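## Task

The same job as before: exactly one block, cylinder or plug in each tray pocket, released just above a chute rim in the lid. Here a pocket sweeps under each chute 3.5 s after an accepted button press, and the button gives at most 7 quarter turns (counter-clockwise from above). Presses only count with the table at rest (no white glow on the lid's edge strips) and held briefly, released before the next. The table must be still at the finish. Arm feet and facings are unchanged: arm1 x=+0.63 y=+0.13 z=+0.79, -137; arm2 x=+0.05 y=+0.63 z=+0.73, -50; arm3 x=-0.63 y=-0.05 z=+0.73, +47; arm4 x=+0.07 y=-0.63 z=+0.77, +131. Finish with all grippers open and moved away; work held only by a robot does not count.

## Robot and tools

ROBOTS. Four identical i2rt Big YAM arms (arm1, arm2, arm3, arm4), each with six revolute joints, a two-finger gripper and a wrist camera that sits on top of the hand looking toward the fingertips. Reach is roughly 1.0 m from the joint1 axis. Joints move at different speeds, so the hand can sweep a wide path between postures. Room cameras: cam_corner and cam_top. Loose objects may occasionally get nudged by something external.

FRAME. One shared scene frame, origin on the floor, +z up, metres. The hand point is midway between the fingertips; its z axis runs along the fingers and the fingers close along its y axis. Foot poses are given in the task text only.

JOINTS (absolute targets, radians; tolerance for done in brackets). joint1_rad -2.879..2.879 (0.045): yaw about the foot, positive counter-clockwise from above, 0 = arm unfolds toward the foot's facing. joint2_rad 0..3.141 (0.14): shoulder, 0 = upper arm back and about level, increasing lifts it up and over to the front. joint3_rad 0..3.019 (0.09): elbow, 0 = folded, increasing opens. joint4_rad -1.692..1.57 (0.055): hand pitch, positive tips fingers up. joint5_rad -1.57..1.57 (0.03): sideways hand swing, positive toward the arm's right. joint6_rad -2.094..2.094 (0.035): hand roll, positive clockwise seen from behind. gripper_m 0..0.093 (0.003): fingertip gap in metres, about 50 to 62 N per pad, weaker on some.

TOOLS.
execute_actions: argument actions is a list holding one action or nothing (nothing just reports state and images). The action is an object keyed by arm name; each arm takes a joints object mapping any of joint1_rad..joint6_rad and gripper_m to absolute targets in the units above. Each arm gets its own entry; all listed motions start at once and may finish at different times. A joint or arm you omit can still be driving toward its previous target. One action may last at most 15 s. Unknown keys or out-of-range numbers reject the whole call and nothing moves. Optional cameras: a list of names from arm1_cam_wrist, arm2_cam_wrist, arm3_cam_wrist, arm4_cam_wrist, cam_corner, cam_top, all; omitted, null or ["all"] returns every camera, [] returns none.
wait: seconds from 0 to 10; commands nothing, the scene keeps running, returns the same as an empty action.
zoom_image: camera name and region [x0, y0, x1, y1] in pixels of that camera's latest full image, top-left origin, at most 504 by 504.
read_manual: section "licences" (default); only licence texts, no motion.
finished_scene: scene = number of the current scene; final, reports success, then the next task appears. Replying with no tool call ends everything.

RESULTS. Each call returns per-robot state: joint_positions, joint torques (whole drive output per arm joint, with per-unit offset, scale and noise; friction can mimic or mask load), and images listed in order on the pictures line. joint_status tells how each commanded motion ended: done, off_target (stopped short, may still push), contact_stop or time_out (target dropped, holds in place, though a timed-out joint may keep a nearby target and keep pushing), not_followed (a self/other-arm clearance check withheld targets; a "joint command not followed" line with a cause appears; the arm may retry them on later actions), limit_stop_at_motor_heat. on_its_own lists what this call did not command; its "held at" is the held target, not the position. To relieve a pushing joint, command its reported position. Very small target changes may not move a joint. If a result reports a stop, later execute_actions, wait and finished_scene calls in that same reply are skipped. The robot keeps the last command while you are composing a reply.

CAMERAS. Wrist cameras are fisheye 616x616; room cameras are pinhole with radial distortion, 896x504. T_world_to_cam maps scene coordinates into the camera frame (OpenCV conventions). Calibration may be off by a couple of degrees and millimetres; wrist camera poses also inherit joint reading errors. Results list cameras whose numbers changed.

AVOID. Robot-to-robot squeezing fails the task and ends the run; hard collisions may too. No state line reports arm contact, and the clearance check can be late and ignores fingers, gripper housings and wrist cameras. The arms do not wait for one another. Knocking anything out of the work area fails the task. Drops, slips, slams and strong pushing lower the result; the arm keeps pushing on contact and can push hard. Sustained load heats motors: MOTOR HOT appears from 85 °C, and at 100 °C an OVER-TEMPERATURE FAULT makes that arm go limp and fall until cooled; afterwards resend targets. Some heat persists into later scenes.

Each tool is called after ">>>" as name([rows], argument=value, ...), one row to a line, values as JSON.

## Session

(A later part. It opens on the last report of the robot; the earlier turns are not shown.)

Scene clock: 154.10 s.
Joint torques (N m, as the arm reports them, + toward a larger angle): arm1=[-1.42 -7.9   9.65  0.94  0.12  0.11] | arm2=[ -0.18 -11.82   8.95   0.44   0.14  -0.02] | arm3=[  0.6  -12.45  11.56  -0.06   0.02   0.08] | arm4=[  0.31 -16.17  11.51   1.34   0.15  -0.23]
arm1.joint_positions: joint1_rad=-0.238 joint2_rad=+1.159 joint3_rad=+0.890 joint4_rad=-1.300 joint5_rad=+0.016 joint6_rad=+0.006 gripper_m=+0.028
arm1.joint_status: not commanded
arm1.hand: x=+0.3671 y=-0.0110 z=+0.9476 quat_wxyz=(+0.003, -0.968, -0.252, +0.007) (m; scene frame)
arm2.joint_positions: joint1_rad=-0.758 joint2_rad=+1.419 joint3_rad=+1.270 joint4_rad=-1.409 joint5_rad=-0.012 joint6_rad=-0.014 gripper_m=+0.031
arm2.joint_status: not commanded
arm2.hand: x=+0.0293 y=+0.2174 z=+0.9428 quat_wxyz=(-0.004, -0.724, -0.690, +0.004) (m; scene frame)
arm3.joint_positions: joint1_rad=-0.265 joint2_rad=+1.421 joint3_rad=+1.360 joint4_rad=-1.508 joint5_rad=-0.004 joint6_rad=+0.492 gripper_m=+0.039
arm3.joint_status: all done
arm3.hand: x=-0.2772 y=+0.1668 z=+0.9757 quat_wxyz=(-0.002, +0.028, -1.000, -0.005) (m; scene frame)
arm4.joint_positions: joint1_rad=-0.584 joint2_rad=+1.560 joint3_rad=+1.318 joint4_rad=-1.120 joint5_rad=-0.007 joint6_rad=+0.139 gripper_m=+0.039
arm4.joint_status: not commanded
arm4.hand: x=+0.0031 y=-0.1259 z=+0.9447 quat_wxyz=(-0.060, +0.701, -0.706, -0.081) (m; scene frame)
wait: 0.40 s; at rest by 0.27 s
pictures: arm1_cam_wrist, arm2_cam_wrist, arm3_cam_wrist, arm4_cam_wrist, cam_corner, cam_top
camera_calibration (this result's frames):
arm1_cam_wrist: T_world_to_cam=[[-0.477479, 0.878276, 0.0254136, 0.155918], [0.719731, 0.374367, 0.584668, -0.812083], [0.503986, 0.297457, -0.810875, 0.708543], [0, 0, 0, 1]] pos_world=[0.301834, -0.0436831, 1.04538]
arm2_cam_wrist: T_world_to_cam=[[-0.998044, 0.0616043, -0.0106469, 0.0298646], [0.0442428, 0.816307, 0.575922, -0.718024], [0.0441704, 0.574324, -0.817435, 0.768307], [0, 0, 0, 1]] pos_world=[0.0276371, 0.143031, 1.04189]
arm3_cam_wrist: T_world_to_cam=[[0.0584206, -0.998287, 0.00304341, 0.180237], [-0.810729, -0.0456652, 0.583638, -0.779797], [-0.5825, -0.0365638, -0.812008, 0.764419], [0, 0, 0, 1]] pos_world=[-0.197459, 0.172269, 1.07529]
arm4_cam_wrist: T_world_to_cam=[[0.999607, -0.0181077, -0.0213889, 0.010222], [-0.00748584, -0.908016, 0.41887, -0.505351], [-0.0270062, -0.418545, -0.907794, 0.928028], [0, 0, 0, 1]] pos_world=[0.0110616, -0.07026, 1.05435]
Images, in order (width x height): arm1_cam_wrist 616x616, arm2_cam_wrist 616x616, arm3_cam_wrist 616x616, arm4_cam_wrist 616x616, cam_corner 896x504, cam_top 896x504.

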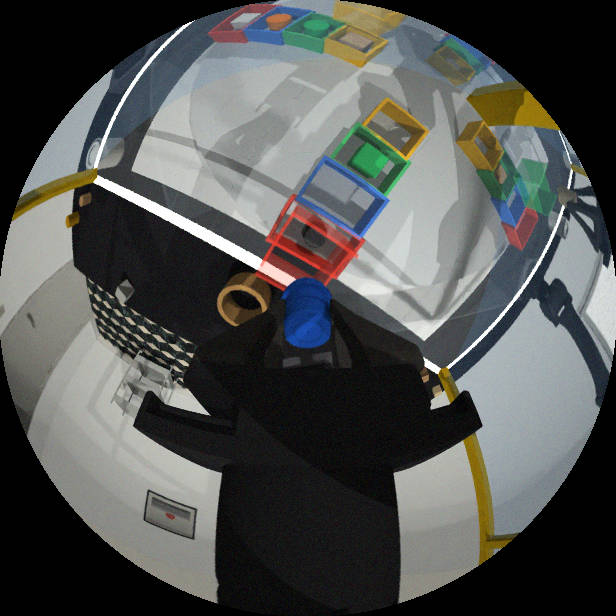

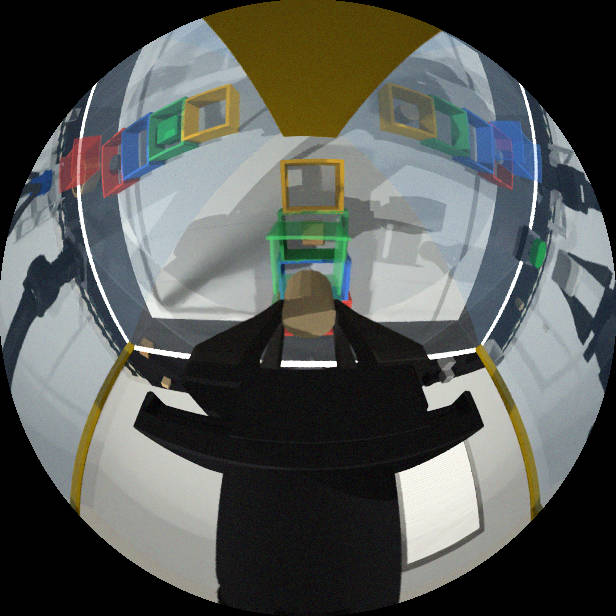

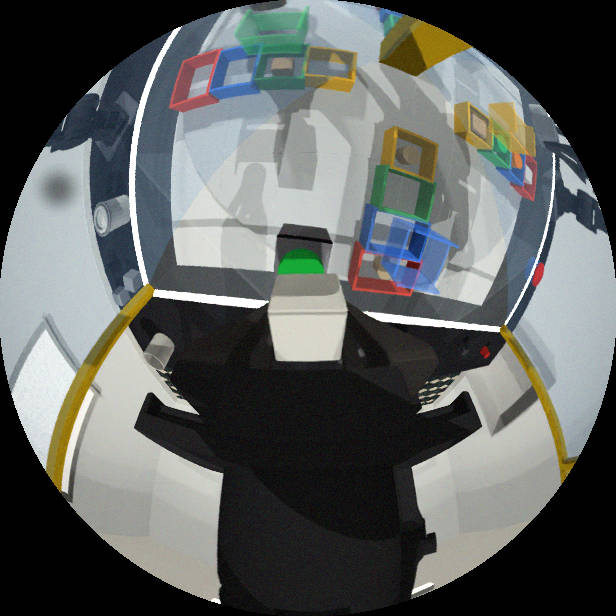

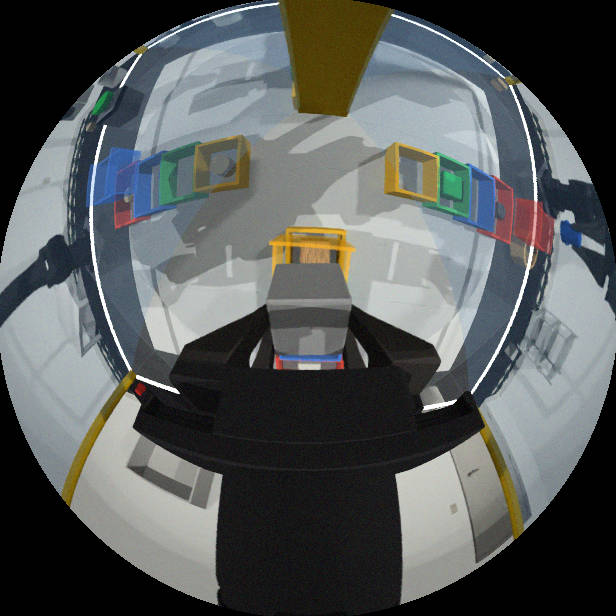

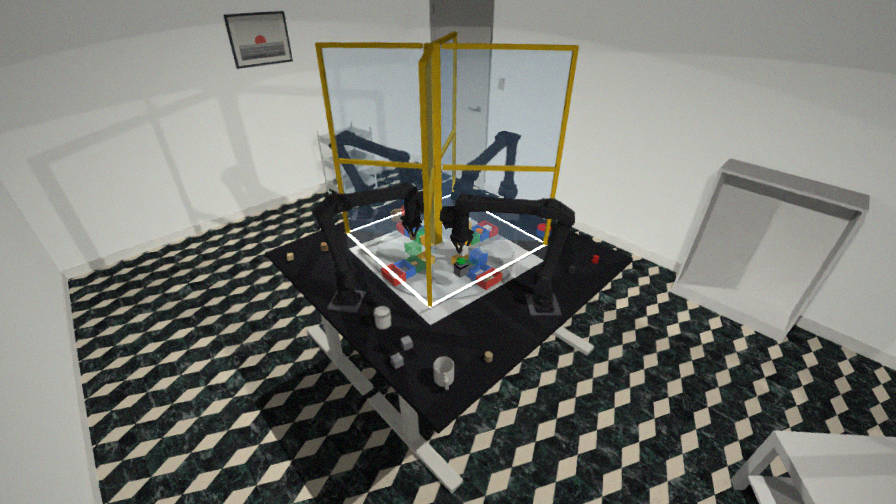

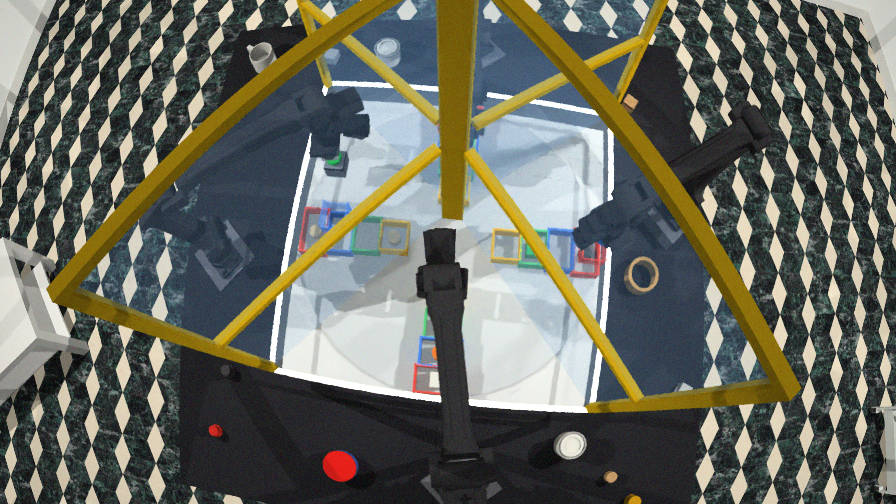

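>>> wait(seconds=3)

>>> execute_actions([
  {"arm3":{"joints":{"joint2_rad":1.445,"joint3_rad":1.25,"joint4_rad":-1.375}}},
], cameras=[])

>>> execute_actions([
  {"arm3":{"joints":{"joint1_rad":-0.593,"joint2_rad":1.3,"joint6_rad":0.21}}},
], cameras=[])

>>> execute_actions([
  {"arm3":{"joints":{"joint2_rad":1.32,"joint3_rad":1.167,"joint4_rad":-1.418}}},
], cameras=[])

>>> wait(seconds=0.75)

>>> execute_actions([
  {"arm3":{"joints":{"gripper_m":0.065}}},
], cameras=["arm3_cam_wrist"])

>>> execute_actions([
  {"arm3":{"joints":{"joint2_rad":0.9,"joint3_rad":1.11,"joint4_rad":-1.6,"joint6_rad":0,"gripper_m":0.093}}},
], cameras=[])

>>> execute_actions([
  {"arm3":{"joints":{"joint1_rad":0.83}}},
], cameras=[])

>>> execute_actions([
  {"arm3":{"joints":{"joint2_rad":1.612,"joint4_rad":-1.045}}},
], cameras=["arm3_cam_wrist","cam_top"])

Scene clock: 169.63 s.
Joint torques (N m, as the arm reports them, + toward a larger angle): arm1=[-1.3  -8.03  9.64  0.93  0.11  0.11] | arm2=[ -0.28 -11.63   8.97   0.57   0.15  -0.02] | arm3=[  0.36 -12.1   11.44   0.05   0.     0.1 ] | arm4=[  0.28 -15.86  11.55   1.3    0.08  -0.2 ]
arm1.joint_positions: joint1_rad=-0.238 joint2_rad=+1.159 joint3_rad=+0.890 joint4_rad=-1.300 joint5_rad=+0.016 joint6_rad=+0.006 gripper_m=+0.028
arm1.joint_status: not commanded
arm1.hand: x=+0.3671 y=-0.0110 z=+0.9476 quat_wxyz=(+0.003, -0.968, -0.252, +0.007) (m; scene frame)
arm2.joint_positions: joint1_rad=-0.758 joint2_rad=+1.419 joint3_rad=+1.270 joint4_rad=-1.409 joint5_rad=-0.012 joint6_rad=-0.014 gripper_m=+0.031
arm2.joint_status: not commanded
arm2.hand: x=+0.0293 y=+0.2174 z=+0.9428 quat_wxyz=(-0.004, -0.724, -0.690, +0.004) (m; scene frame)
arm3.joint_positions: joint1_rad=-0.265 joint2_rad=+1.421 joint3_rad=+1.360 joint4_rad=-1.508 joint5_rad=-0.004 joint6_rad=+0.492 gripper_m=+0.039
arm3.joint_status: all done
arm3.hand: x=-0.2772 y=+0.1668 z=+0.9757 quat_wxyz=(-0.002, +0.028, -1.000, -0.005) (m; scene frame)
arm4.joint_positions: joint1_rad=-0.584 joint2_rad=+1.560 joint3_rad=+1.318 joint4_rad=-1.120 joint5_rad=-0.007 joint6_rad=+0.139 gripper_m=+0.039
arm4.joint_status: not commanded
arm4.hand: x=+0.0031 y=-0.1259 z=+0.9447 quat_wxyz=(-0.060, +0.701, -0.706, -0.081) (m; scene frame)
wait: 3.00 s; at rest from the start
pictures: arm1_cam_wrist, arm2_cam_wrist, arm3_cam_wrist, arm4_cam_wrist, cam_corner, cam_top
camera_calibration (this result's frames):
arm1_cam_wrist: T_world_to_cam=[[-0.477479, 0.878276, 0.0254136, 0.155918], [0.719731, 0.374367, 0.584668, -0.812083], [0.503986, 0.297457, -0.810875, 0.708543], [0, 0, 0, 1]] pos_world=[0.301834, -0.0436831, 1.04538]
arm2_cam_wrist: T_world_to_cam=[[-0.998044, 0.0616043, -0.0106469, 0.0298646], [0.0442428, 0.816307, 0.575922, -0.718024], [0.0441704, 0.574324, -0.817435, 0.768307], [0, 0, 0, 1]] pos_world=[0.0276371, 0.143031, 1.04189]
arm3_cam_wrist: T_world_to_cam=[[0.0584206, -0.998287, 0.00304341, 0.180237], [-0.810729, -0.0456652, 0.583638, -0.779797], [-0.5825, -0.0365638, -0.812008, 0.764419], [0, 0, 0, 1]] pos_world=[-0.197459, 0.172269, 1.07529]
arm4_cam_wrist: T_world_to_cam=[[0.999607, -0.0181077, -0.0213889, 0.010222], [-0.00748584, -0.908016, 0.41887, -0.505351], [-0.0270062, -0.418545, -0.907794, 0.928028], [0, 0, 0, 1]] pos_world=[0.0110616, -0.07026, 1.05435]
Images, in order (width x height): arm1_cam_wrist 616x616, arm2_cam_wrist 616x616, arm3_cam_wrist 616x616, arm4_cam_wrist 616x616, cam_corner 896x504, cam_top 896x504.

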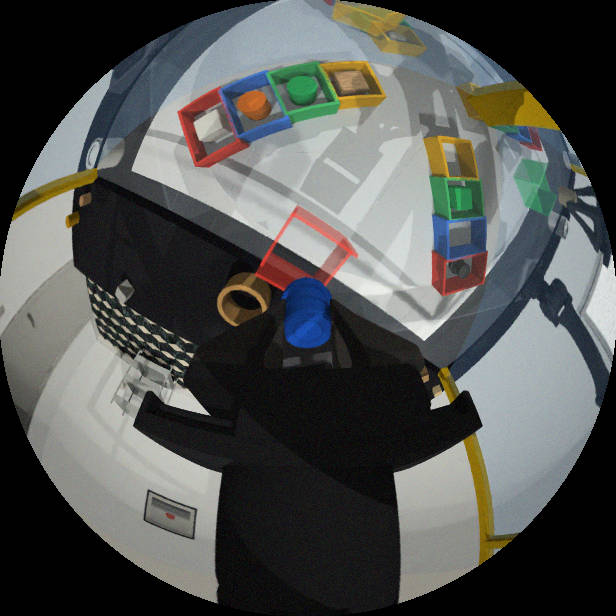

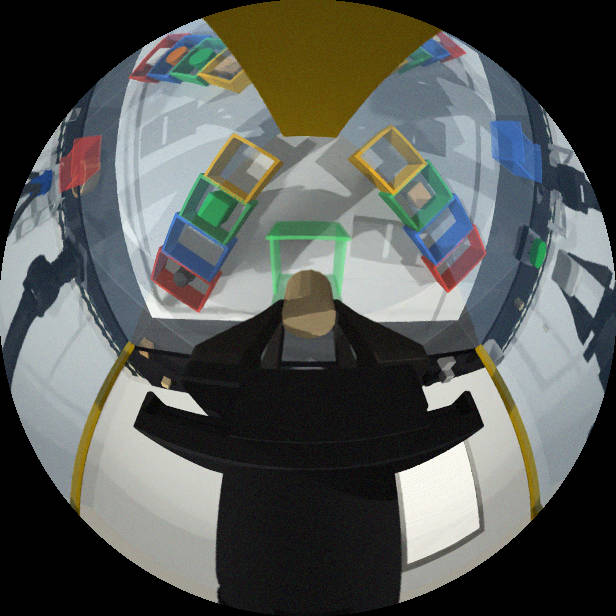

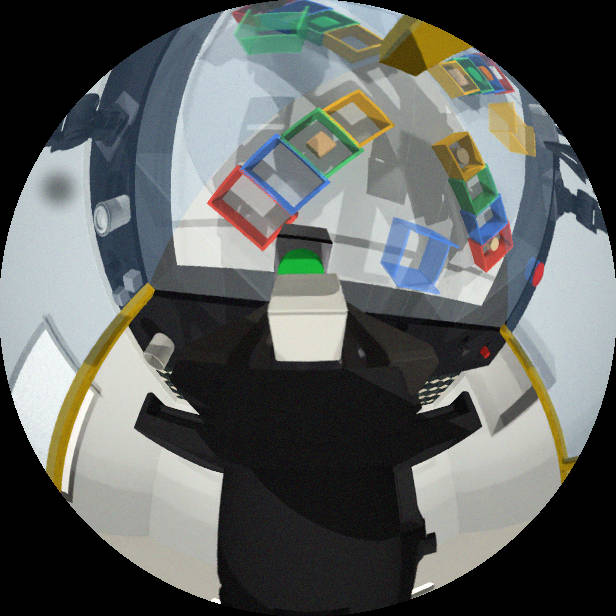

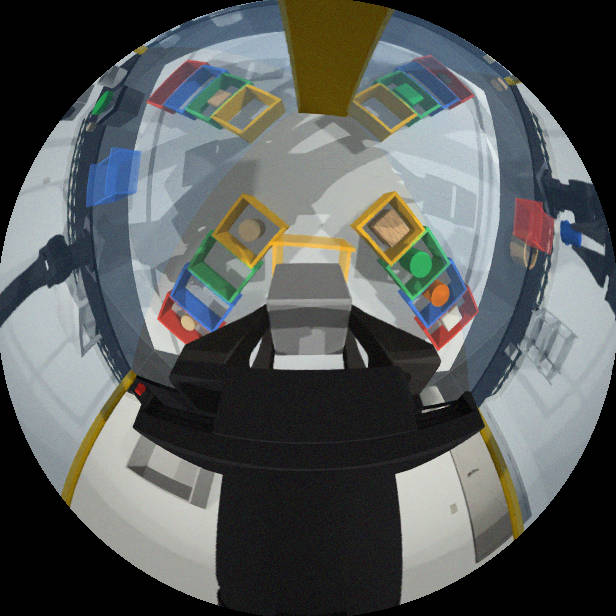

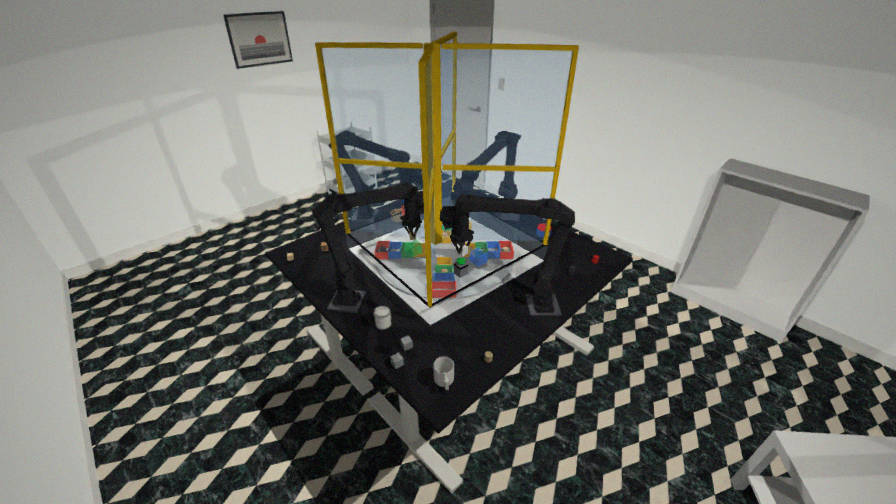

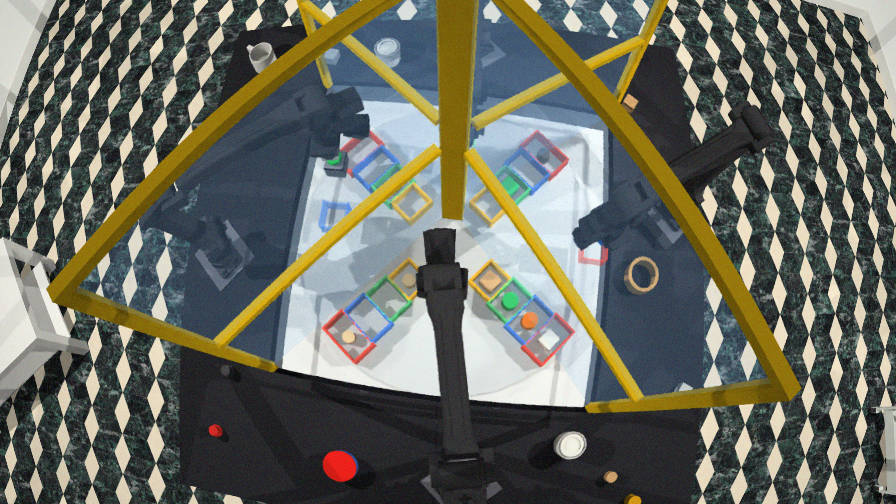

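Scene clock: 170.43 s.
Joint torques (N m, as the arm reports them, + toward a larger angle): arm1=[-1.28 -7.95  9.65  0.94  0.12  0.11] | arm2=[ -0.21 -11.74   8.96   0.59   0.14  -0.02] | arm3=[  0.76 -10.3    6.98   1.28   0.04   0.07] | arm4=[  0.64 -16.23  11.46   1.35   0.09  -0.18]
arm1.joint_positions: joint1_rad=-0.238 joint2_rad=+1.159 joint3_rad=+0.890 joint4_rad=-1.300 joint5_rad=+0.016 joint6_rad=+0.006 gripper_m=+0.028
arm1.joint_status: not commanded
arm1.hand: x=+0.3671 y=-0.0110 z=+0.9476 quat_wxyz=(+0.003, -0.968, -0.252, +0.007) (m; scene frame)
arm2.joint_positions: joint1_rad=-0.758 joint2_rad=+1.419 joint3_rad=+1.270 joint4_rad=-1.409 joint5_rad=-0.012 joint6_rad=-0.014 gripper_m=+0.031
arm2.joint_status: not commanded
arm2.hand: x=+0.0293 y=+0.2174 z=+0.9428 quat_wxyz=(-0.004, -0.724, -0.690, +0.004) (m; scene frame)
arm3.joint_positions: joint1_rad=-0.265 joint2_rad=+1.430 joint3_rad=+1.265 joint4_rad=-1.392 joint5_rad=-0.004 joint6_rad=+0.492 gripper_m=+0.039
arm3.joint_status: all done
arm3.hand: x=-0.2754 y=+0.1682 z=+0.9360 quat_wxyz=(-0.007, +0.028, -1.000, -0.008) (m; scene frame)
arm4.joint_positions: joint1_rad=-0.584 joint2_rad=+1.560 joint3_rad=+1.318 joint4_rad=-1.120 joint5_rad=-0.007 joint6_rad=+0.139 gripper_m=+0.039
arm4.joint_status: not commanded
arm4.hand: x=+0.0031 y=-0.1259 z=+0.9447 quat_wxyz=(-0.060, +0.701, -0.706, -0.081) (m; scene frame)
pictures: none
No camera images: the call's "cameras" was empty. Leave "cameras" out to get every camera's image.

Scene clock: 171.73 s.
Joint torques (N m, as the arm reports them, + toward a larger angle): arm1=[-1.26 -7.92  9.66  0.93  0.12  0.11] | arm2=[ -0.36 -11.65   8.98   0.55   0.13  -0.02] | arm3=[ 1.9  -9.32  8.56  1.31 -0.08 -0.06] | arm4=[  0.69 -16.54  11.5    1.3    0.09  -0.21]
arm1.joint_positions: joint1_rad=-0.238 joint2_rad=+1.159 joint3_rad=+0.890 joint4_rad=-1.300 joint5_rad=+0.016 joint6_rad=+0.006 gripper_m=+0.028
arm1.joint_status: not commanded
arm1.hand: x=+0.3671 y=-0.0110 z=+0.9476 quat_wxyz=(+0.003, -0.968, -0.252, +0.007) (m; scene frame)
arm2.joint_positions: joint1_rad=-0.758 joint2_rad=+1.419 joint3_rad=+1.270 joint4_rad=-1.409 joint5_rad=-0.012 joint6_rad=-0.014 gripper_m=+0.031
arm2.joint_status: not commanded
arm2.hand: x=+0.0293 y=+0.2174 z=+0.9428 quat_wxyz=(-0.004, -0.724, -0.690, +0.004) (m; scene frame)
arm3.joint_positions: joint1_rad=-0.600 joint2_rad=+1.296 joint3_rad=+1.247 joint4_rad=-1.386 joint5_rad=-0.002 joint6_rad=+0.220 gripper_m=+0.039
arm3.joint_status: all done
arm3.hand: x=-0.2408 y=+0.0351 z=+0.9801 quat_wxyz=(-0.068, -0.004, -0.998, -0.018) (m; scene frame)
arm4.joint_positions: joint1_rad=-0.584 joint2_rad=+1.560 joint3_rad=+1.318 joint4_rad=-1.120 joint5_rad=-0.007 joint6_rad=+0.139 gripper_m=+0.039
arm4.joint_status: not commanded
arm4.hand: x=+0.0031 y=-0.1259 z=+0.9447 quat_wxyz=(-0.060, +0.701, -0.706, -0.081) (m; scene frame)
pictures: none
No camera images: the call's "cameras" was empty. Leave "cameras" out to get every camera's image.

Scene clock: 172.53 s.
Joint torques (N m, as the arm reports them, + toward a larger angle): arm1=[-1.24 -7.98  9.65  0.96  0.12  0.11] | arm2=[ -0.38 -11.65   8.95   0.57   0.14  -0.02] | arm3=[  2.21 -10.16   8.51  -0.06  -0.07  -0.08] | arm4=[  0.76 -16.23  11.45   1.39   0.11  -0.21]
arm1.joint_positions: joint1_rad=-0.238 joint2_rad=+1.159 joint3_rad=+0.890 joint4_rad=-1.300 joint5_rad=+0.016 joint6_rad=+0.006 gripper_m=+0.028
arm1.joint_status: not commanded
arm1.hand: x=+0.3671 y=-0.0110 z=+0.9476 quat_wxyz=(+0.003, -0.968, -0.252, +0.007) (m; scene frame)
arm2.joint_positions: joint1_rad=-0.758 joint2_rad=+1.419 joint3_rad=+1.270 joint4_rad=-1.409 joint5_rad=-0.012 joint6_rad=-0.014 gripper_m=+0.031
arm2.joint_status: not commanded
arm2.hand: x=+0.0293 y=+0.2174 z=+0.9428 quat_wxyz=(-0.004, -0.724, -0.690, +0.004) (m; scene frame)
arm3.joint_positions: joint1_rad=-0.600 joint2_rad=+1.326 joint3_rad=+1.158 joint4_rad=-1.409 joint5_rad=-0.002 joint6_rad=+0.220 gripper_m=+0.039
arm3.joint_status: all done
arm3.hand: x=-0.2681 y=+0.0295 z=+0.9335 quat_wxyz=(+0.001, -0.004, -1.000, -0.003) (m; scene frame)
arm4.joint_positions: joint1_rad=-0.584 joint2_rad=+1.560 joint3_rad=+1.318 joint4_rad=-1.120 joint5_rad=-0.007 joint6_rad=+0.139 gripper_m=+0.039
arm4.joint_status: not commanded
arm4.hand: x=+0.0031 y=-0.1259 z=+0.9447 quat_wxyz=(-0.060, +0.701, -0.706, -0.081) (m; scene frame)
pictures: none
No camera images: the call's "cameras" was empty. Leave "cameras" out to get every camera's image.

Scene clock: 173.30 s.
Joint torques (N m, as the arm reports them, + toward a larger angle): arm1=[-1.36 -8.02  9.64  0.95  0.12  0.11] | arm2=[ -0.24 -11.61   8.96   0.52   0.14  -0.01] | arm3=[  2.19 -10.28   8.51   0.16  -0.07  -0.08] | arm4=[  0.66 -16.01  11.6    1.4    0.1   -0.18]
arm1.joint_positions: joint1_rad=-0.238 joint2_rad=+1.159 joint3_rad=+0.890 joint4_rad=-1.300 joint5_rad=+0.016 joint6_rad=+0.006 gripper_m=+0.028
arm1.joint_status: not commanded
arm1.hand: x=+0.3671 y=-0.0110 z=+0.9476 quat_wxyz=(+0.003, -0.968, -0.252, +0.007) (m; scene frame)
arm2.joint_positions: joint1_rad=-0.758 joint2_rad=+1.419 joint3_rad=+1.270 joint4_rad=-1.409 joint5_rad=-0.012 joint6_rad=-0.014 gripper_m=+0.031
arm2.joint_status: not commanded
arm2.hand: x=+0.0293 y=+0.2174 z=+0.9428 quat_wxyz=(-0.004, -0.724, -0.690, +0.004) (m; scene frame)
arm3.joint_positions: joint1_rad=-0.600 joint2_rad=+1.326 joint3_rad=+1.158 joint4_rad=-1.409 joint5_rad=-0.002 joint6_rad=+0.220 gripper_m=+0.039
arm3.joint_status: all done
arm3.hand: x=-0.2681 y=+0.0295 z=+0.9335 quat_wxyz=(+0.001, -0.004, -1.000, -0.003) (m; scene frame)
arm4.joint_positions: joint1_rad=-0.584 joint2_rad=+1.560 joint3_rad=+1.318 joint4_rad=-1.120 joint5_rad=-0.007 joint6_rad=+0.139 gripper_m=+0.039
arm4.joint_status: not commanded
arm4.hand: x=+0.0031 y=-0.1259 z=+0.9447 quat_wxyz=(-0.060, +0.701, -0.706, -0.081) (m; scene frame)
wait: 0.77 s; at rest by 0.27 s
pictures: arm1_cam_wrist, arm2_cam_wrist, arm3_cam_wrist, arm4_cam_wrist, cam_corner, cam_top
camera_calibration (this result's frames):
arm1_cam_wrist: T_world_to_cam=[[-0.477479, 0.878276, 0.0254136, 0.155918], [0.719731, 0.374367, 0.584668, -0.812083], [0.503986, 0.297457, -0.810875, 0.708543], [0, 0, 0, 1]] pos_world=[0.301834, -0.0436831, 1.04538]
arm2_cam_wrist: T_world_to_cam=[[-0.998044, 0.0616043, -0.0106469, 0.0298646], [0.0442428, 0.816307, 0.575922, -0.718024], [0.0441704, 0.574324, -0.817435, 0.768307], [0, 0, 0, 1]] pos_world=[0.0276371, 0.143031, 1.04189]
arm3_cam_wrist: T_world_to_cam=[[-0.00481114, -0.999968, 0.0063433, 0.0227035], [-0.807856, 0.00762525, 0.58933, -0.760123], [-0.58936, -0.00228912, -0.807868, 0.72371], [0, 0, 0, 1]] pos_world=[-0.187436, 0.0301556, 1.03248]
arm4_cam_wrist: T_world_to_cam=[[0.999607, -0.0181077, -0.0213889, 0.010222], [-0.00748584, -0.908016, 0.41887, -0.505351], [-0.0270062, -0.418545, -0.907794, 0.928028], [0, 0, 0, 1]] pos_world=[0.0110616, -0.07026, 1.05435]
Images, in order (width x height): arm1_cam_wrist 616x616, arm2_cam_wrist 616x616, arm3_cam_wrist 616x616, arm4_cam_wrist 616x616, cam_corner 896x504, cam_top 896x504.

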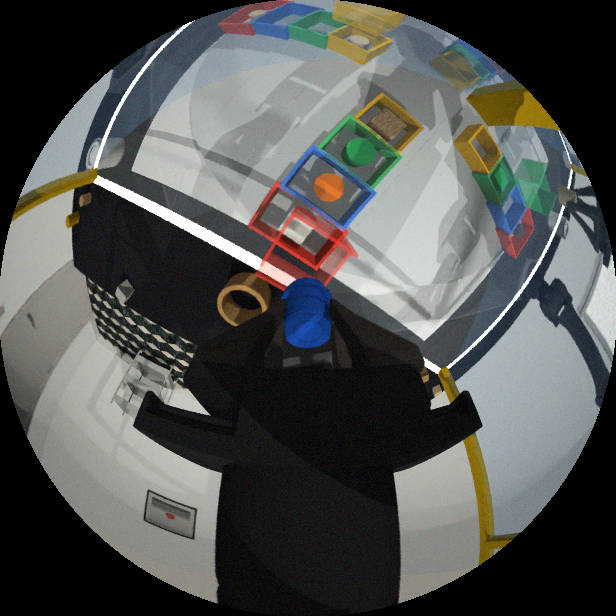

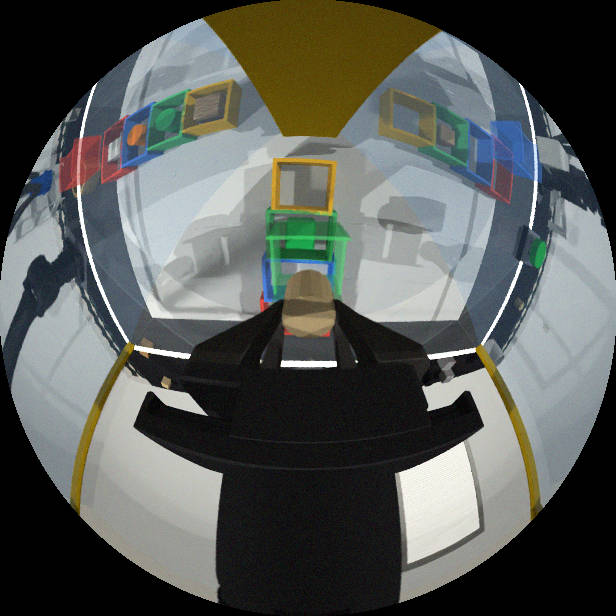

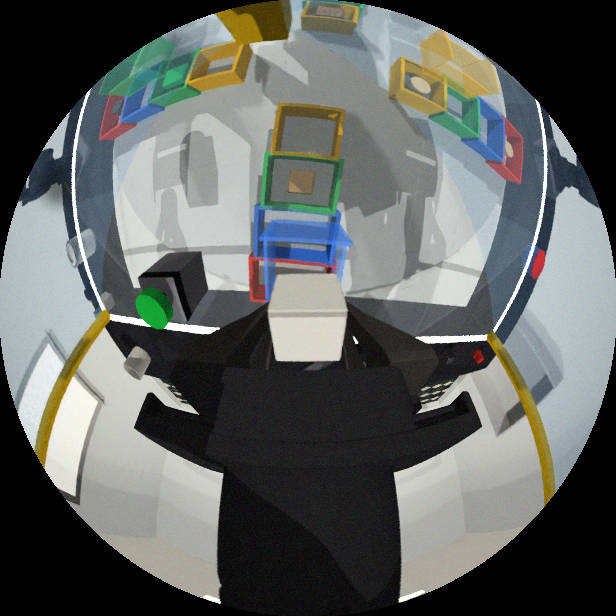

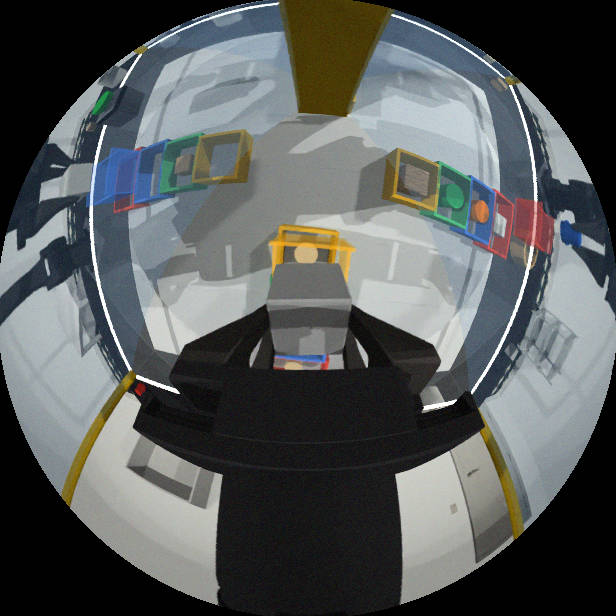

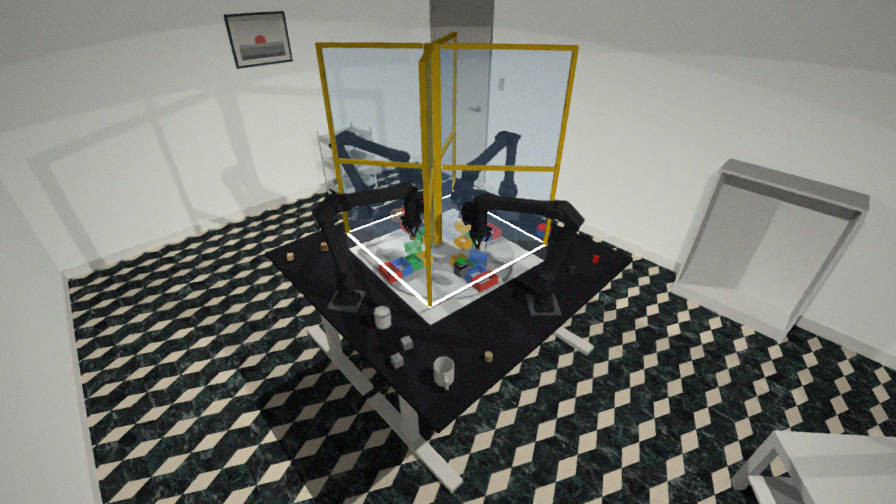

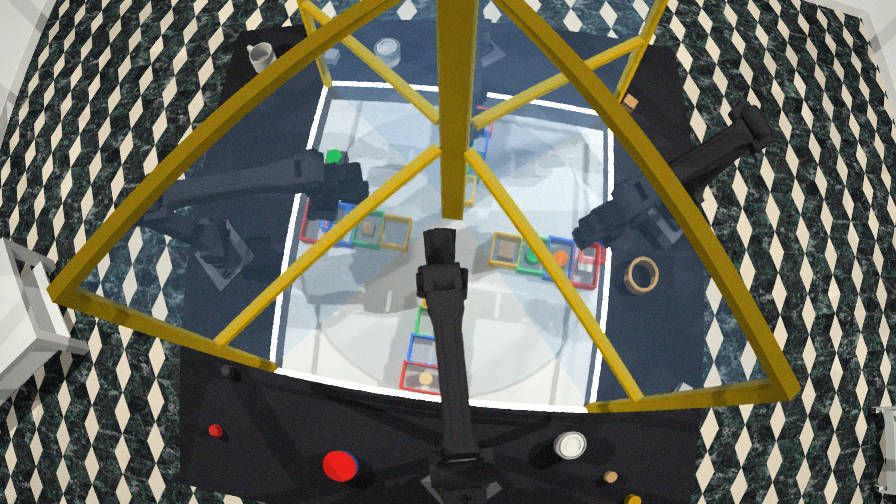

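Scene clock: 173.90 s.
Joint torques (N m, as the arm reports them, + toward a larger angle): arm1=[-1.25 -7.98  9.65  0.94  0.12  0.11] | arm2=[ -0.21 -11.77   8.93   0.5    0.13  -0.02] | arm3=[ 1.86 -9.78  8.4   0.12 -0.1  -0.09] | arm4=[  0.39 -15.68  11.64   1.39   0.07  -0.17]
arm1.joint_positions: joint1_rad=-0.238 joint2_rad=+1.159 joint3_rad=+0.890 joint4_rad=-1.300 joint5_rad=+0.016 joint6_rad=+0.006 gripper_m=+0.028
arm1.joint_status: not commanded
arm1.hand: x=+0.3671 y=-0.0110 z=+0.9476 quat_wxyz=(+0.003, -0.968, -0.252, +0.007) (m; scene frame)
arm2.joint_positions: joint1_rad=-0.758 joint2_rad=+1.419 joint3_rad=+1.270 joint4_rad=-1.409 joint5_rad=-0.012 joint6_rad=-0.014 gripper_m=+0.031
arm2.joint_status: not commanded
arm2.hand: x=+0.0293 y=+0.2174 z=+0.9428 quat_wxyz=(-0.004, -0.724, -0.690, +0.004) (m; scene frame)
arm3.joint_positions: joint1_rad=-0.600 joint2_rad=+1.326 joint3_rad=+1.158 joint4_rad=-1.409 joint5_rad=-0.002 joint6_rad=+0.220 gripper_m=+0.065
arm3.joint_status: all done
arm3.hand: x=-0.2681 y=+0.0295 z=+0.9335 quat_wxyz=(+0.001, -0.004, -1.000, -0.003) (m; scene frame)
arm4.joint_positions: joint1_rad=-0.584 joint2_rad=+1.560 joint3_rad=+1.318 joint4_rad=-1.120 joint5_rad=-0.007 joint6_rad=+0.139 gripper_m=+0.039
arm4.joint_status: not commanded
arm4.hand: x=+0.0031 y=-0.1259 z=+0.9447 quat_wxyz=(-0.060, +0.701, -0.706, -0.081) (m; scene frame)
pictures: arm3_cam_wrist
camera_calibration (this result's frames):
arm3_cam_wrist: T_world_to_cam=[[-0.0044297, -0.99997, 0.00634227, 0.0228068], [-0.807861, 0.00731648, 0.589328, -0.760114], [-0.589357, -0.00251312, -0.807869, 0.723718], [0, 0, 0, 1]] pos_world=[-0.187436, 0.0301862, 1.03248]
Images, in order (width x height): arm3_cam_wrist 616x616.

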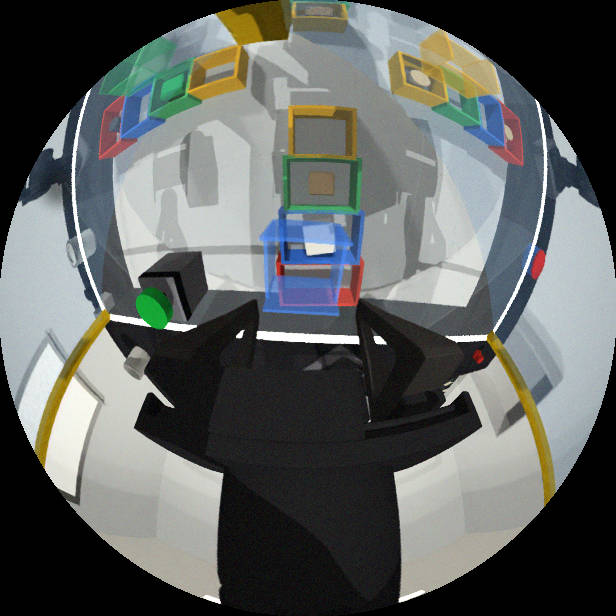

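Scene clock: 175.23 s.
Joint torques (N m, as the arm reports them, + toward a larger angle): arm1=[-1.34 -7.94  9.63  0.94  0.12  0.11] | arm2=[ -0.17 -11.6    8.9    0.57   0.15  -0.03] | arm3=[ 2.28 -2.31  8.73  0.58 -0.1  -0.08] | arm4=[  0.83 -15.99  11.5    1.38   0.11  -0.2 ]
arm1.joint_positions: joint1_rad=-0.238 joint2_rad=+1.159 joint3_rad=+0.890 joint4_rad=-1.300 joint5_rad=+0.016 joint6_rad=+0.006 gripper_m=+0.028
arm1.joint_status: not commanded
arm1.hand: x=+0.3671 y=-0.0110 z=+0.9476 quat_wxyz=(+0.003, -0.968, -0.252, +0.007) (m; scene frame)
arm2.joint_positions: joint1_rad=-0.758 joint2_rad=+1.419 joint3_rad=+1.270 joint4_rad=-1.409 joint5_rad=-0.012 joint6_rad=-0.014 gripper_m=+0.031
arm2.joint_status: not commanded
arm2.hand: x=+0.0293 y=+0.2174 z=+0.9428 quat_wxyz=(-0.004, -0.724, -0.690, +0.004) (m; scene frame)
arm3.joint_positions: joint1_rad=-0.600 joint2_rad=+0.899 joint3_rad=+1.102 joint4_rad=-1.591 joint5_rad=-0.002 joint6_rad=+0.010 gripper_m=+0.093
arm3.joint_status: all done
arm3.hand: x=-0.3790 y=+0.0051 z=+1.0327 quat_wxyz=(-0.093, +0.100, -0.991, -0.014) (m; scene frame)
arm4.joint_positions: joint1_rad=-0.584 joint2_rad=+1.560 joint3_rad=+1.318 joint4_rad=-1.120 joint5_rad=-0.007 joint6_rad=+0.139 gripper_m=+0.039
arm4.joint_status: not commanded
arm4.hand: x=+0.0031 y=-0.1259 z=+0.9447 quat_wxyz=(-0.060, +0.701, -0.706, -0.081) (m; scene frame)
pictures: none
No camera images: the call's "cameras" was empty. Leave "cameras" out to get every camera's image.

Scene clock: 176.93 s.
Joint torques (N m, as the arm reports them, + toward a larger angle): arm1=[-1.37 -8.    9.64  0.94  0.12  0.11] | arm2=[ -0.52 -11.68   8.96   0.53   0.14  -0.02] | arm3=[ 2.14 -3.4   8.63  0.57 -0.03 -0.07] | arm4=[  0.71 -15.61  11.53   1.37   0.09  -0.18]
arm1.joint_positions: joint1_rad=-0.238 joint2_rad=+1.159 joint3_rad=+0.890 joint4_rad=-1.300 joint5_rad=+0.016 joint6_rad=+0.006 gripper_m=+0.028
arm1.joint_status: not commanded
arm1.hand: x=+0.3671 y=-0.0110 z=+0.9476 quat_wxyz=(+0.003, -0.968, -0.252, +0.007) (m; scene frame)
arm2.joint_positions: joint1_rad=-0.758 joint2_rad=+1.419 joint3_rad=+1.270 joint4_rad=-1.409 joint5_rad=-0.012 joint6_rad=-0.014 gripper_m=+0.031
arm2.joint_status: not commanded
arm2.hand: x=+0.0293 y=+0.2174 z=+0.9428 quat_wxyz=(-0.004, -0.724, -0.690, +0.004) (m; scene frame)
arm3.joint_positions: joint1_rad=+0.823 joint2_rad=+0.899 joint3_rad=+1.102 joint4_rad=-1.591 joint5_rad=-0.004 joint6_rad=+0.008 gripper_m=+0.093
arm3.joint_status: all done
arm3.hand: x=-0.6479 y=+0.2083 z=+1.0328 quat_wxyz=(-0.064, +0.724, -0.684, -0.069) (m; scene frame)
arm4.joint_positions: joint1_rad=-0.584 joint2_rad=+1.560 joint3_rad=+1.318 joint4_rad=-1.120 joint5_rad=-0.007 joint6_rad=+0.139 gripper_m=+0.039
arm4.joint_status: not commanded
arm4.hand: x=+0.0031 y=-0.1259 z=+0.9447 quat_wxyz=(-0.060, +0.701, -0.706, -0.081) (m; scene frame)
pictures: none
No camera images: the call's "cameras" was empty. Leave "cameras" out to get every camera's image.

Scene clock: 178.30 s.
Joint torques (N m, as the arm reports them, + toward a larger angle): arm1=[-1.4  -8.04  9.65  0.96  0.12  0.11] | arm2=[ -0.3  -11.68   8.99   0.53   0.14  -0.03] | arm3=[  2.13 -14.41   7.48   1.07  -0.01  -0.1 ] | arm4=[  0.55 -16.02  11.49   1.35   0.1   -0.19]
arm1.joint_positions: joint1_rad=-0.238 joint2_rad=+1.159 joint3_rad=+0.890 joint4_rad=-1.300 joint5_rad=+0.016 joint6_rad=+0.006 gripper_m=+0.028
arm1.joint_status: not commanded
arm1.hand: x=+0.3671 y=-0.0110 z=+0.9476 quat_wxyz=(+0.003, -0.968, -0.252, +0.007) (m; scene frame)
arm2.joint_positions: joint1_rad=-0.758 joint2_rad=+1.419 joint3_rad=+1.270 joint4_rad=-1.409 joint5_rad=-0.012 joint6_rad=-0.014 gripper_m=+0.031
arm2.joint_status: not commanded
arm2.hand: x=+0.0293 y=+0.2174 z=+0.9428 quat_wxyz=(-0.004, -0.724, -0.690, +0.004) (m; scene frame)
arm3.joint_positions: joint1_rad=+0.823 joint2_rad=+1.621 joint3_rad=+1.102 joint4_rad=-1.058 joint5_rad=-0.004 joint6_rad=+0.008 gripper_m=+0.093
arm3.joint_status: all done
arm3.hand: x=-0.6587 y=+0.3900 z=+0.7994 quat_wxyz=(+0.000, +0.727, -0.687, +0.000) (m; scene frame)
arm4.joint_positions: joint1_rad=-0.584 joint2_rad=+1.560 joint3_rad=+1.318 joint4_rad=-1.120 joint5_rad=-0.007 joint6_rad=+0.139 gripper_m=+0.039
arm4.joint_status: not commanded
arm4.hand: x=+0.0031 y=-0.1259 z=+0.9447 quat_wxyz=(-0.060, +0.701, -0.706, -0.081) (m; scene frame)
pictures: arm3_cam_wrist, cam_top
camera_calibration (this result's frames):
arm3_cam_wrist: T_world_to_cam=[[0.998182, 0.0589353, 0.0125908, 0.624885], [0.0402913, -0.80799, 0.587817, -0.12142], [0.0448164, -0.586241, -0.808896, 1.03225], [0, 0, 0, 1]] pos_world=[-0.665119, 0.470216, 0.898491]
Images, in order (width x height): arm3_cam_wrist 616x616, cam_top 896x504.

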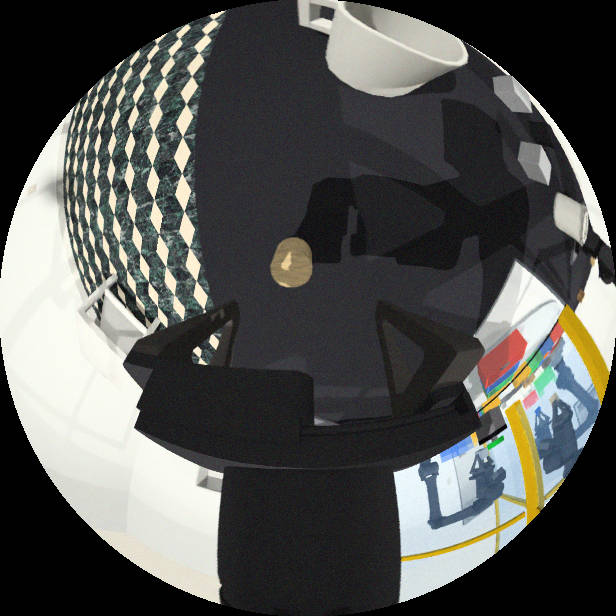

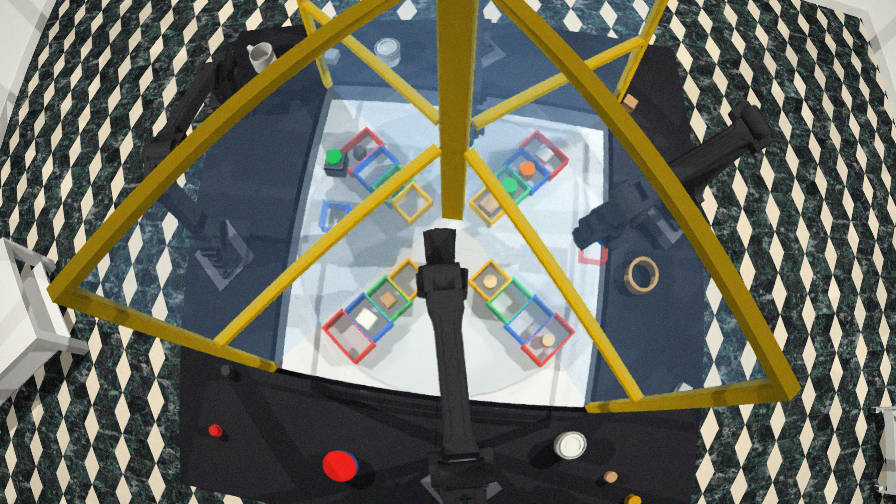

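>>> execute_actions([
  {"arm3":{"joints":{"joint1_rad":0.858,"joint2_rad":1.729,"joint4_rad":-0.918}}},
], cameras=["arm3_cam_wrist"])

>>> execute_actions([
  {"arm3":{"joints":{"gripper_m":0.013}}},
], cameras=[])

>>> execute_actions([
  {"arm3":{"joints":{"joint2_rad":1.0,"joint4_rad":-1.52,"joint6_rad":0.5}}},
], cameras=[])

>>> execute_actions([
  {"arm3":{"joints":{"joint1_rad":-0.27,"joint3_rad":1.41}}},
], cameras=[])

>>> execute_actions([
  {"arm3":{"joints":{"joint2_rad":1.415}}},
], cameras=["arm3_cam_wrist"])

Scene clock: 187.90 s.
Joint torques (N m, as the arm reports them, + toward a larger angle): arm1=[-1.28 -8.    9.66  0.93  0.12  0.11] | arm2=[ -0.26 -11.84   8.9    0.52   0.14  -0.01] | arm3=[  2.27 -15.72   6.9    1.15  -0.02  -0.08] | arm4=[  0.39 -15.95  11.47   1.34   0.14  -0.2 ]
arm1.joint_positions: joint1_rad=-0.238 joint2_rad=+1.159 joint3_rad=+0.890 joint4_rad=-1.300 joint5_rad=+0.016 joint6_rad=+0.006 gripper_m=+0.028
arm1.joint_status: not commanded
arm1.hand: x=+0.3671 y=-0.0110 z=+0.9476 quat_wxyz=(+0.003, -0.968, -0.252, +0.007) (m; scene frame)
arm2.joint_positions: joint1_rad=-0.758 joint2_rad=+1.419 joint3_rad=+1.270 joint4_rad=-1.409 joint5_rad=-0.012 joint6_rad=-0.014 gripper_m=+0.031
arm2.joint_status: not commanded
arm2.hand: x=+0.0293 y=+0.2174 z=+0.9428 quat_wxyz=(-0.004, -0.724, -0.690, +0.004) (m; scene frame)
arm3.joint_positions: joint1_rad=+0.850 joint2_rad=+1.739 joint3_rad=+1.102 joint4_rad=-0.932 joint5_rad=-0.004 joint6_rad=+0.008 gripper_m=+0.093
arm3.joint_status: all done
arm3.hand: x=-0.6726 y=+0.4101 z=+0.7486 quat_wxyz=(-0.002, +0.736, -0.677, -0.002) (m; scene frame)
arm4.joint_positions: joint1_rad=-0.584 joint2_rad=+1.560 joint3_rad=+1.318 joint4_rad=-1.120 joint5_rad=-0.007 joint6_rad=+0.139 gripper_m=+0.039
arm4.joint_status: not commanded
arm4.hand: x=+0.0031 y=-0.1259 z=+0.9447 quat_wxyz=(-0.060, +0.701, -0.706, -0.081) (m; scene frame)
pictures: arm3_cam_wrist
camera_calibration (this result's frames):
arm3_cam_wrist: T_world_to_cam=[[0.996159, 0.0866419, 0.0126938, 0.625425], [0.0631193, -0.810936, 0.58172, -0.0536362], [0.0606952, -0.578684, -0.81329, 1.01445], [0, 0, 0, 1]] pos_world=[-0.681209, 0.489363, 0.848305]
Images, in order (width x height): arm3_cam_wrist 616x616.

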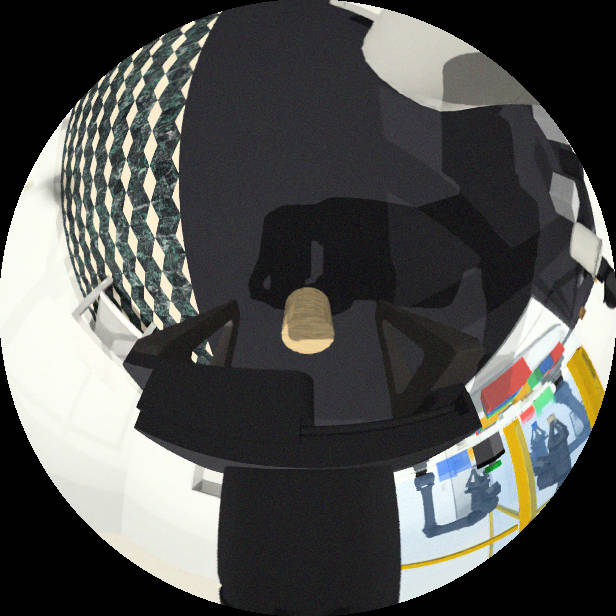

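Scene clock: 188.57 s.
Joint torques (N m, as the arm reports them, + toward a larger angle): arm1=[-1.26 -8.02  9.65  0.92  0.12  0.11] | arm2=[ -0.11 -11.76   8.93   0.61   0.15  -0.03] | arm3=[  2.05 -15.62   7.05   1.02  -0.02  -0.07] | arm4=[  0.02 -15.65  11.52   1.31   0.15  -0.19]
arm1.joint_positions: joint1_rad=-0.238 joint2_rad=+1.159 joint3_rad=+0.890 joint4_rad=-1.300 joint5_rad=+0.016 joint6_rad=+0.006 gripper_m=+0.028
arm1.joint_status: not commanded
arm1.hand: x=+0.3671 y=-0.0110 z=+0.9476 quat_wxyz=(+0.003, -0.968, -0.252, +0.007) (m; scene frame)
arm2.joint_positions: joint1_rad=-0.758 joint2_rad=+1.419 joint3_rad=+1.270 joint4_rad=-1.409 joint5_rad=-0.012 joint6_rad=-0.014 gripper_m=+0.031
arm2.joint_status: not commanded
arm2.hand: x=+0.0293 y=+0.2174 z=+0.9428 quat_wxyz=(-0.004, -0.724, -0.690, +0.004) (m; scene frame)
arm3.joint_positions: joint1_rad=+0.850 joint2_rad=+1.739 joint3_rad=+1.102 joint4_rad=-0.932 joint5_rad=-0.004 joint6_rad=+0.008 gripper_m=+0.030
arm3.joint_status: gripper_m off_target (ended at +0.030, target +0.013)
arm3.hand: x=-0.6726 y=+0.4101 z=+0.7486 quat_wxyz=(-0.002, +0.736, -0.677, -0.002) (m; scene frame)
arm4.joint_positions: joint1_rad=-0.584 joint2_rad=+1.560 joint3_rad=+1.318 joint4_rad=-1.120 joint5_rad=-0.007 joint6_rad=+0.139 gripper_m=+0.039
arm4.joint_status: not commanded
arm4.hand: x=+0.0031 y=-0.1259 z=+0.9447 quat_wxyz=(-0.060, +0.701, -0.706, -0.081) (m; scene frame)
pictures: none
No camera images: the call's "cameras" was empty. Leave "cameras" out to get every camera's image.

Scene clock: 190.10 s.
Joint torques (N m, as the arm reports them, + toward a larger angle): arm1=[-1.35 -7.9   9.66  0.95  0.12  0.11] | arm2=[ -0.36 -11.6    9.     0.57   0.13  -0.03] | arm3=[ 2.08 -3.8   8.81  0.4   0.01  0.07] | arm4=[  0.35 -15.59  11.5    1.41   0.13  -0.19]
arm1.joint_positions: joint1_rad=-0.238 joint2_rad=+1.159 joint3_rad=+0.890 joint4_rad=-1.300 joint5_rad=+0.016 joint6_rad=+0.006 gripper_m=+0.028
arm1.joint_status: not commanded
arm1.hand: x=+0.3671 y=-0.0110 z=+0.9476 quat_wxyz=(+0.003, -0.968, -0.252, +0.007) (m; scene frame)
arm2.joint_positions: joint1_rad=-0.758 joint2_rad=+1.419 joint3_rad=+1.270 joint4_rad=-1.409 joint5_rad=-0.012 joint6_rad=-0.014 gripper_m=+0.031
arm2.joint_status: not commanded
arm2.hand: x=+0.0293 y=+0.2174 z=+0.9428 quat_wxyz=(-0.004, -0.724, -0.690, +0.004) (m; scene frame)
arm3.joint_positions: joint1_rad=+0.850 joint2_rad=+0.994 joint3_rad=+1.102 joint4_rad=-1.509 joint5_rad=-0.004 joint6_rad=+0.490 gripper_m=+0.030
arm3.joint_status: all done
arm3.hand: x=-0.6583 y=+0.2432 z=+1.0122 quat_wxyz=(-0.041, +0.552, -0.830, -0.077) (m; scene frame)
arm4.joint_positions: joint1_rad=-0.584 joint2_rad=+1.560 joint3_rad=+1.318 joint4_rad=-1.120 joint5_rad=-0.007 joint6_rad=+0.139 gripper_m=+0.039
arm4.joint_status: not commanded
arm4.hand: x=+0.0031 y=-0.1259 z=+0.9447 quat_wxyz=(-0.060, +0.701, -0.706, -0.081) (m; scene frame)
pictures: none
No camera images: the call's "cameras" was empty. Leave "cameras" out to get every camera's image.

Scene clock: 191.67 s.
Joint torques (N m, as the arm reports them, + toward a larger angle): arm1=[-1.35 -7.93  9.66  0.94  0.12  0.11] | arm2=[ -0.2  -11.68   8.97   0.51   0.14  -0.02] | arm3=[ 0.86 -4.82 10.56  0.98 -0.02  0.08] | arm4=[  0.39 -16.07  11.55   1.37   0.08  -0.18]
arm1.joint_positions: joint1_rad=-0.238 joint2_rad=+1.159 joint3_rad=+0.890 joint4_rad=-1.300 joint5_rad=+0.016 joint6_rad=+0.006 gripper_m=+0.028
arm1.joint_status: not commanded
arm1.hand: x=+0.3671 y=-0.0110 z=+0.9476 quat_wxyz=(+0.003, -0.968, -0.252, +0.007) (m; scene frame)
arm2.joint_positions: joint1_rad=-0.758 joint2_rad=+1.419 joint3_rad=+1.270 joint4_rad=-1.409 joint5_rad=-0.012 joint6_rad=-0.014 gripper_m=+0.031
arm2.joint_status: not commanded
arm2.hand: x=+0.0293 y=+0.2174 z=+0.9428 quat_wxyz=(-0.004, -0.724, -0.690, +0.004) (m; scene frame)
arm3.joint_positions: joint1_rad=-0.263 joint2_rad=+1.001 joint3_rad=+1.372 joint4_rad=-1.513 joint5_rad=-0.003 joint6_rad=+0.491 gripper_m=+0.030
arm3.joint_status: all done
arm3.hand: x=-0.3475 y=+0.1242 z=+1.1299 quat_wxyz=(-0.186, +0.028, -0.976, -0.110) (m; scene frame)
arm4.joint_positions: joint1_rad=-0.584 joint2_rad=+1.560 joint3_rad=+1.318 joint4_rad=-1.120 joint5_rad=-0.007 joint6_rad=+0.139 gripper_m=+0.039
arm4.joint_status: not commanded
arm4.hand: x=+0.0031 y=-0.1259 z=+0.9447 quat_wxyz=(-0.060, +0.701, -0.706, -0.081) (m; scene frame)
pictures: none
No camera images: the call's "cameras" was empty. Leave "cameras" out to get every camera's image.

Scene clock: 193.03 s.
Joint torques (N m, as the arm reports them, + toward a larger angle): arm1=[-1.31 -8.    9.66  0.97  0.12  0.11] | arm2=[ -0.17 -11.6    8.95   0.52   0.13  -0.02] | arm3=[  0.84 -12.18  10.61   0.18   0.     0.08] | arm4=[  1.1  -16.22  11.53   1.38   0.1   -0.18]
arm1.joint_positions: joint1_rad=-0.238 joint2_rad=+1.159 joint3_rad=+0.890 joint4_rad=-1.300 joint5_rad=+0.016 joint6_rad=+0.006 gripper_m=+0.028
arm1.joint_status: not commanded
arm1.hand: x=+0.3671 y=-0.0110 z=+0.9476 quat_wxyz=(+0.003, -0.968, -0.252, +0.007) (m; scene frame)
arm2.joint_positions: joint1_rad=-0.758 joint2_rad=+1.419 joint3_rad=+1.270 joint4_rad=-1.409 joint5_rad=-0.012 joint6_rad=-0.014 gripper_m=+0.031
arm2.joint_status: not commanded
arm2.hand: x=+0.0293 y=+0.2174 z=+0.9428 quat_wxyz=(-0.004, -0.724, -0.690, +0.004) (m; scene frame)
arm3.joint_positions: joint1_rad=-0.263 joint2_rad=+1.418 joint3_rad=+1.372 joint4_rad=-1.513 joint5_rad=-0.003 joint6_rad=+0.491 gripper_m=+0.030
arm3.joint_status: all done
arm3.hand: x=-0.2762 y=+0.1683 z=+0.9815 quat_wxyz=(-0.007, +0.029, -1.000, -0.007) (m; scene frame)
arm4.joint_positions: joint1_rad=-0.584 joint2_rad=+1.560 joint3_rad=+1.318 joint4_rad=-1.120 joint5_rad=-0.007 joint6_rad=+0.139 gripper_m=+0.039
arm4.joint_status: not commanded
arm4.hand: x=+0.0031 y=-0.1259 z=+0.9447 quat_wxyz=(-0.060, +0.701, -0.706, -0.081) (m; scene frame)
pictures: arm3_cam_wrist
camera_calibration (this result's frames):
arm3_cam_wrist: T_world_to_cam=[[0.0610458, -0.998134, -0.0014368, 0.186708], [-0.815826, -0.0507251, 0.576068, -0.775379], [-0.575066, -0.0339944, -0.8174, 0.776634], [0, 0, 0, 1]] pos_world=[-0.197357, 0.173429, 1.08176]
Images, in order (width x height): arm3_cam_wrist 616x616.

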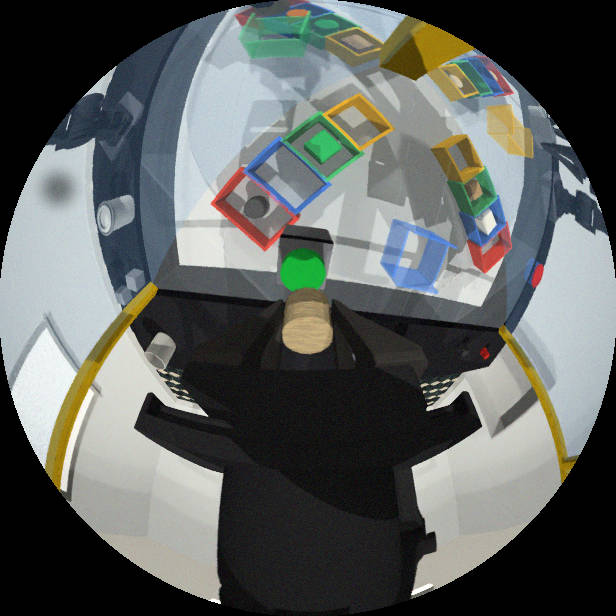

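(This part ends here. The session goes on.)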